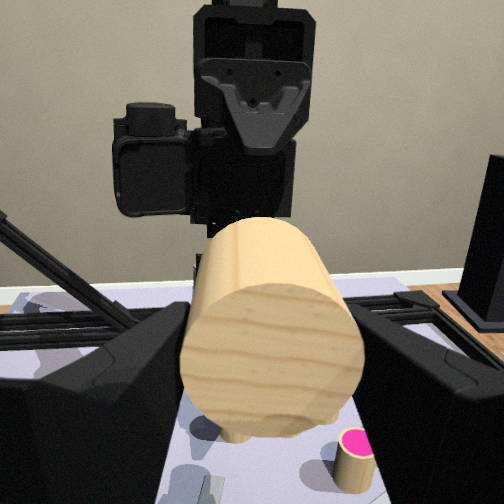

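Scene clock: 754.30 s of 17941.00 s.
left_arm: end_effector_position=(-0.0734, +0.0056, +0.3372) grip_measured=+0.187 end_effector_quat_wxyz=(+0.459, +0.461, -0.537, -0.538) end_effector_velocity=(-0.004, -0.009, +0.012) end_effector_angular_velocity=(-0.032, -0.002, -0.010) | right_arm: end_effector_position=(-0.0801, -0.0593, +0.3369) grip_measured=+0.002 end_effector_quat_wxyz=(+0.758, -0.004, +0.003, +0.653) end_effector_velocity=(+0.002, -0.001, -0.001) end_effector_angular_velocity=(-0.001, -0.022, -0.010)
Joint positions: left_arm=[-0.425  1.576  0.685  0.888 -0.     1.571  0.048] | right_arm=[-0.217  1.425  0.884  0.531 -0.001 -0.001  0.039]
Joint velocities: left_arm=[-0.002  0.022  0.046  0.007  0.007  0.007 -0.063] | right_arm=[-0.002 -0.002 -0.007  0.007  0.007 -0.022 -0.   ]
Joint torques (N m, as the arm reports them, + toward a larger angle): left_arm=[-0.14 -5.13  7.98  2.25  0.04 -0.1 ] | right_arm=[-0.23 -6.74  7.63  1.58  0.    0.07]
Motor temperatures (°C, as the motors report them): left_arm=[30 40 39 40 28 30] | right_arm=[32 38 40 40 28 29]
Heat: left arm: hottest shoulder 40 °C (-3.0 °C/min); right arm: hottest elbow 40 °C (-3.0 °C/min).
Steps of this call (steps 1 to 15: all 15 steps of this action). Readings (joint positions):
1: left_arm=[-0.425 1.316 0.470 0.841 -0.000 1.571] | right_arm=[-0.217 1.425 0.884 0.530 -0.001 -0.001]
2: left_arm=[-0.425 1.338 0.489 0.848 -0.000 1.571] | right_arm=[-0.217 1.425 0.884 0.530 -0.001 -0.001]
4: left_arm=[-0.425 1.387 0.532 0.856 -0.000 1.571] | right_arm=[-0.217 1.425 0.884 0.531 -0.001 -0.001]
8: left_arm=[-0.425 1.503 0.630 0.879 -0.000 1.571] | right_arm=[-0.217 1.425 0.884 0.531 -0.001 -0.001]
15: the state above

Scene clock: 754.80 s of 17941.00 s.
left_arm: end_effector_position=(-0.0681, +0.0391, +0.3376) grip_measured=+0.032 end_effector_quat_wxyz=(+0.457, +0.463, -0.535, -0.540) end_effector_velocity=(+0.057, +0.366, -0.009) end_effector_angular_velocity=(+0.015, +0.020, +0.005) | right_arm: end_effector_position=(-0.0800, -0.0593, +0.3369) grip_measured=+0.432 end_effector_quat_wxyz=(+0.757, -0.004, +0.003, +0.653) end_effector_velocity=(+0.002, -0.001, -0.002) end_effector_angular_velocity=(-0.006, +0.008, -0.010)
Joint positions: left_arm=[-0.424  1.434  0.566  0.857 -0.     1.571  0.041] | right_arm=[-0.218  1.425  0.884  0.531 -0.002 -0.001  0.06 ]
Joint velocities: left_arm=[-0.002 -1.556 -1.311 -0.256 -0.007 -0.022 -0.   ] | right_arm=[-0.002 -0.002 -0.002 -0.007  0.007  0.007  0.009]
Joint torques (N m, as the arm reports them, + toward a larger angle): left_arm=[-0.12 -5.43  7.36  2.23  0.03 -0.1 ] | right_arm=[-0.25 -6.68  7.59  1.59  0.02  0.04]
Motor temperatures (°C, as the motors report them): left_arm=[30 40 39 40 28 30] | right_arm=[32 38 41 41 28 29]
Heat: left arm: hottest shoulder 40 °C (-3.0 °C/min); right arm: hottest elbow 41 °C (-2.0 °C/min).
Steps of this call (steps 1 to 15: all 15 steps of this action). Readings (joint positions):
1: left_arm=[-0.425 1.576 0.686 0.889 -0.000 1.571] | right_arm=[-0.218 1.425 0.884 0.531 -0.001 -0.001]
2: left_arm=[-0.425 1.576 0.688 0.889 -0.000 1.571] | right_arm=[-0.218 1.425 0.884 0.531 -0.001 -0.001]
4: left_arm=[-0.425 1.577 0.688 0.890 -0.000 1.571] | right_arm=[-0.218 1.425 0.884 0.531 -0.001 -0.001]
8: left_arm=[-0.424 1.577 0.688 0.891 -0.000 1.571] | right_arm=[-0.218 1.425 0.884 0.531 -0.002 -0.001]
15: the state above

Scene clock: 755.30 s of 17941.00 s.
left_arm: end_effector_position=(-0.1481, +0.1100, +0.2733) grip_measured=+0.034 end_effector_quat_wxyz=(+0.227, +0.524, -0.474, -0.670) end_effector_velocity=(+0.074, +0.180, -0.348) end_effector_angular_velocity=(+1.677, -0.718, -0.002) | right_arm: end_effector_position=(-0.1655, -0.0857, +0.3139) grip_measured=+0.400 end_effector_quat_wxyz=(+0.672, -0.161, +0.153, +0.707) end_effector_velocity=(+0.008, -0.175, -0.407) end_effector_angular_velocity=(-2.002, -0.100, +0.007)
Joint positions: left_arm=[-0.676  1.251  0.613  0.128  0.003  1.571  0.041] | right_arm=[-0.02   1.346  1.101 -0.203 -0.002 -0.001  0.059]
Joint velocities: left_arm=[-0.012 -0.002 -0.002 -1.824 -0.007 -0.007 -0.   ] | right_arm=[-0.002  0.056 -0.007 -1.941 -0.007 -0.007 -0.001]
Joint torques (N m, as the arm reports them, + toward a larger angle): left_arm=[-0.32 -4.14  8.2   1.86 -0.05 -0.1 ] | right_arm=[-0.07 -6.06  7.64  1.54  0.05  0.06]
Motor temperatures (°C, as the motors report them): left_arm=[30 40 39 40 28 30] | right_arm=[32 38 41 41 28 29]
Heat: left arm: hottest shoulder 40 °C (-3.0 °C/min); right arm: hottest elbow 41 °C (-2.0 °C/min).
Steps of this call (steps 1 to 15: all 15 steps of this action). Readings (joint positions):
1: left_arm=[-0.424 1.381 0.525 0.852 -0.000 1.571] | right_arm=[-0.218 1.425 0.884 0.531 -0.002 -0.001]
2: left_arm=[-0.424 1.333 0.493 0.848 -0.000 1.571] | right_arm=[-0.218 1.425 0.884 0.531 -0.002 -0.001]
4: left_arm=[-0.442 1.271 0.480 0.806 -0.015 1.571] | right_arm=[-0.181 1.419 0.929 0.448 0.011 -0.001]
8: left_arm=[-0.633 1.257 0.593 0.572 0.004 1.571] | right_arm=[-0.049 1.383 1.054 0.229 -0.003 -0.001]
15: the state above

Scene clock: 755.57 s of 17941.00 s.
left_arm: end_effector_position=(-0.1232, +0.1693, +0.2015) grip_measured=+0.031 end_effector_quat_wxyz=(+0.059, +0.622, -0.335, -0.705) end_effector_velocity=(+0.135, +0.312, -0.225) end_effector_angular_velocity=(+1.723, -0.746, +0.008) | right_arm: end_effector_position=(-0.1624, -0.1511, +0.2161) grip_measured=+0.400 end_effector_quat_wxyz=(+0.606, -0.345, +0.329, +0.637) end_effector_velocity=(+0.015, -0.348, -0.229) end_effector_angular_velocity=(-1.905, -0.089, +0.013)
Joint positions: left_arm=[-0.677  1.275  0.649 -0.367  0.003  1.571  0.041] | right_arm=[-0.02   1.394  1.101 -0.7   -0.002 -0.001  0.059]
Joint velocities: left_arm=[-0.002  0.017  0.007 -1.868 -0.007 -0.007 -0.   ] | right_arm=[ 0.002  0.002 -0.007 -1.897 -0.007 -0.007 -0.   ]
Joint torques (N m, as the arm reports them, + toward a larger angle): left_arm=[-0.3  -3.43  8.19  1.3  -0.03 -0.09] | right_arm=[-0.07 -5.55  7.15  0.83  0.04  0.06]
Motor temperatures (°C, as the motors report them): left_arm=[30 40 39 40 28 30] | right_arm=[32 38 41 41 28 29]
Heat: left arm: hottest shoulder 40 °C (-3.0 °C/min); right arm: hottest elbow 41 °C (-2.0 °C/min).
Steps of this call (steps 1 to 8: all 8 steps of this action). Readings (joint positions):
1: left_arm=[-0.676 1.254 0.618 0.064 0.003 1.571] | right_arm=[-0.020 1.354 1.101 -0.266 -0.002 -0.001]
2: left_arm=[-0.676 1.260 0.626 0.002 0.003 1.571] | right_arm=[-0.020 1.361 1.101 -0.323 -0.002 -0.001]
4: left_arm=[-0.677 1.270 0.641 -0.121 0.003 1.571] | right_arm=[-0.020 1.376 1.101 -0.452 -0.002 -0.001]
8: the state above

Scene clock: 755.93 s of 17941.00 s.
left_arm: end_effector_position=(-0.0922, +0.2412, +0.1487) grip_measured=+0.031 end_effector_quat_wxyz=(-0.141, +0.691, -0.146, -0.694) end_effector_velocity=(+0.003, +0.011, -0.008) end_effector_angular_velocity=(+0.162, -0.062, -0.010) | right_arm: end_effector_position=(-0.1642, -0.1121, +0.1782) grip_measured=+0.400 end_effector_quat_wxyz=(+0.502, -0.495, +0.472, +0.529) end_effector_velocity=(-0.019, +0.340, -0.165) end_effector_angular_velocity=(-0.301, +0.008, -0.008)
Joint positions: left_arm=[-0.678  1.478  0.73  -0.816  0.003  1.571  0.041] | right_arm=[-0.02   1.949  1.701 -1.259 -0.002 -0.001  0.059]
Joint velocities: left_arm=[-0.002  0.125  0.076 -0.125  0.007  0.007 -0.   ] | right_arm=[-0.002  1.653  1.653 -0.3   -0.022  0.007 -0.   ]
Joint torques (N m, as the arm reports them, + toward a larger angle): left_arm=[-0.15 -3.93  7.28  0.44  0.   -0.04] | right_arm=[-0.03 -7.29  6.77 -0.01  0.02  0.06]
Motor temperatures (°C, as the motors report them): left_arm=[30 40 39 40 28 30] | right_arm=[32 38 41 41 28 29]
Heat: left arm: hottest shoulder 40 °C (-3.0 °C/min); right arm: hottest elbow 41 °C (-2.0 °C/min).
Steps of this call (steps 1 to 11: all 11 steps of this action). Readings (joint positions):
1: left_arm=[-0.678 1.275 0.649 -0.429 0.003 1.571] | right_arm=[-0.020 1.422 1.128 -0.785 -0.002 -0.001]
2: left_arm=[-0.678 1.275 0.649 -0.492 0.003 1.571] | right_arm=[-0.020 1.468 1.182 -0.847 -0.002 -0.001]
4: left_arm=[-0.678 1.276 0.649 -0.617 0.003 1.571] | right_arm=[-0.020 1.584 1.309 -0.952 -0.002 -0.001]
8: left_arm=[-0.678 1.443 0.720 -0.775 0.003 1.571] | right_arm=[-0.020 1.781 1.524 -1.192 -0.002 -0.001]
11: the state above

Scene clock: 756.43 s of 17941.00 s.
left_arm: end_effector_position=(-0.0923, +0.2409, +0.0839) grip_measured=+0.030 end_effector_quat_wxyz=(-0.145, +0.692, -0.141, -0.693) end_effector_velocity=(-0.000, -0.002, -0.014) end_effector_angular_velocity=(-0.032, +0.006, -0.010) | right_arm: end_effector_position=(-0.1654, -0.0883, +0.1545) grip_measured=+0.400 end_effector_quat_wxyz=(+0.489, -0.510, +0.486, +0.515) end_effector_velocity=(-0.000, -0.001, +0.002) end_effector_angular_velocity=(-0.003, +0.007, +0.005)
Joint positions: left_arm=[-0.678  1.683  0.608 -0.501  0.003  1.571  0.04 ] | right_arm=[-0.02   2.101  1.831 -1.293 -0.002 -0.001  0.059]
Joint velocities: left_arm=[-0.002  0.037 -0.042  0.11  -0.007  0.007 -0.   ] | right_arm=[-0.002 -0.002  0.002 -0.007 -0.007 -0.007 -0.   ]
Joint torques (N m, as the arm reports them, + toward a larger angle): left_arm=[-0.2  -4.18  4.13  0.63  0.   -0.03] | right_arm=[-0.01 -9.59  7.15 -0.03  0.04  0.05]
Motor temperatures (°C, as the motors report them): left_arm=[30 40 39 40 28 30] | right_arm=[32 38 41 41 28 29]
Heat: left arm: hottest shoulder 40 °C (-3.0 °C/min); right arm: hottest elbow 41 °C (-2.0 °C/min).
Steps of this call (steps 1 to 15: all 15 steps of this action). Readings (joint positions):
1: left_arm=[-0.678 1.489 0.728 -0.801 0.003 1.571] | right_arm=[-0.020 1.997 1.748 -1.264 -0.002 -0.001]
2: left_arm=[-0.678 1.503 0.724 -0.767 0.003 1.571] | right_arm=[-0.020 2.034 1.779 -1.268 -0.002 -0.001]
4: left_arm=[-0.678 1.541 0.710 -0.721 0.003 1.571] | right_arm=[-0.020 2.079 1.804 -1.284 -0.002 -0.001]
8: left_arm=[-0.678 1.621 0.654 -0.596 0.003 1.571] | right_arm=[-0.020 2.101 1.818 -1.291 -0.002 -0.001]
15: the state above

Scene clock: 756.57 s of 17941.00 s.
left_arm: end_effector_position=(-0.0929, +0.2396, +0.0835) grip_measured=+0.148 end_effector_quat_wxyz=(-0.143, +0.691, -0.144, -0.694) end_effector_velocity=(+0.001, +0.001, -0.001) end_effector_angular_velocity=(-0.005, -0.006, +0.005) | right_arm: end_effector_position=(-0.1654, -0.0883, +0.1545) grip_measured=+0.400 end_effector_quat_wxyz=(+0.489, -0.510, +0.486, +0.515) end_effector_velocity=(+0.002, -0.005, -0.002) end_effector_angular_velocity=(-0.026, -0.009, +0.005)
Joint positions: left_arm=[-0.678  1.684  0.607 -0.492  0.003  1.571  0.046] | right_arm=[-0.02   2.101  1.831 -1.293 -0.002 -0.001  0.059]
Joint velocities: left_arm=[-0.002 -0.002 -0.007  0.007 -0.007 -0.007  0.15 ] | right_arm=[-0.002  0.002 -0.002 -0.022  0.007 -0.007 -0.   ]
Joint torques (N m, as the arm reports them, + toward a larger angle): left_arm=[-0.17 -3.8   3.87  0.58 -0.01 -0.04] | right_arm=[-0.08 -9.58  7.27  0.02  0.04  0.05]
Motor temperatures (°C, as the motors report them): left_arm=[30 40 39 40 28 30] | right_arm=[32 38 41 41 28 29]
Heat: left arm: hottest shoulder 40 °C (-3.0 °C/min); right arm: hottest elbow 41 °C (-2.0 °C/min).
Steps of this call (steps 1 to 4: all 4 steps of this action). Readings (joint positions):
1: left_arm=[-0.678 1.684 0.607 -0.497 0.003 1.571] | right_arm=[-0.020 2.101 1.831 -1.293 -0.002 -0.001]
2: left_arm=[-0.678 1.684 0.607 -0.494 0.003 1.571] | right_arm=[-0.020 2.101 1.831 -1.293 -0.002 -0.001]
4: the state above

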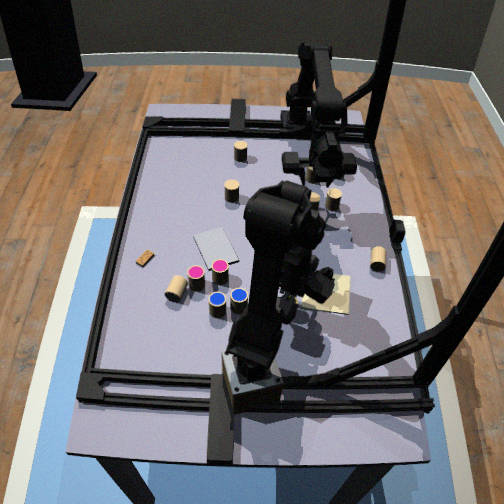

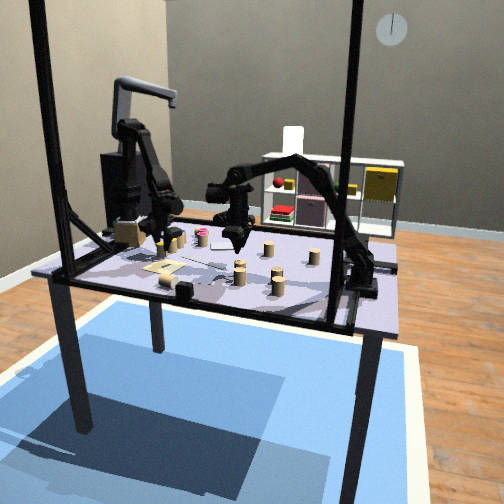

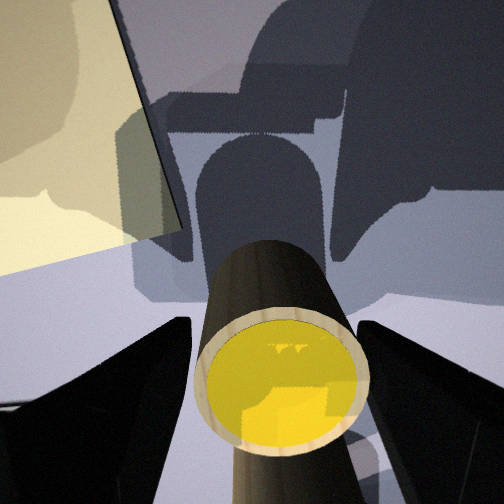

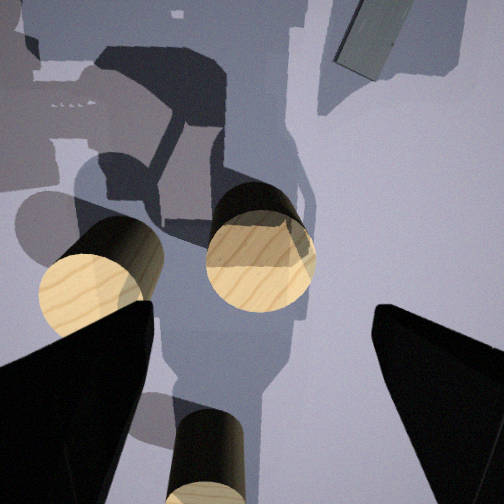

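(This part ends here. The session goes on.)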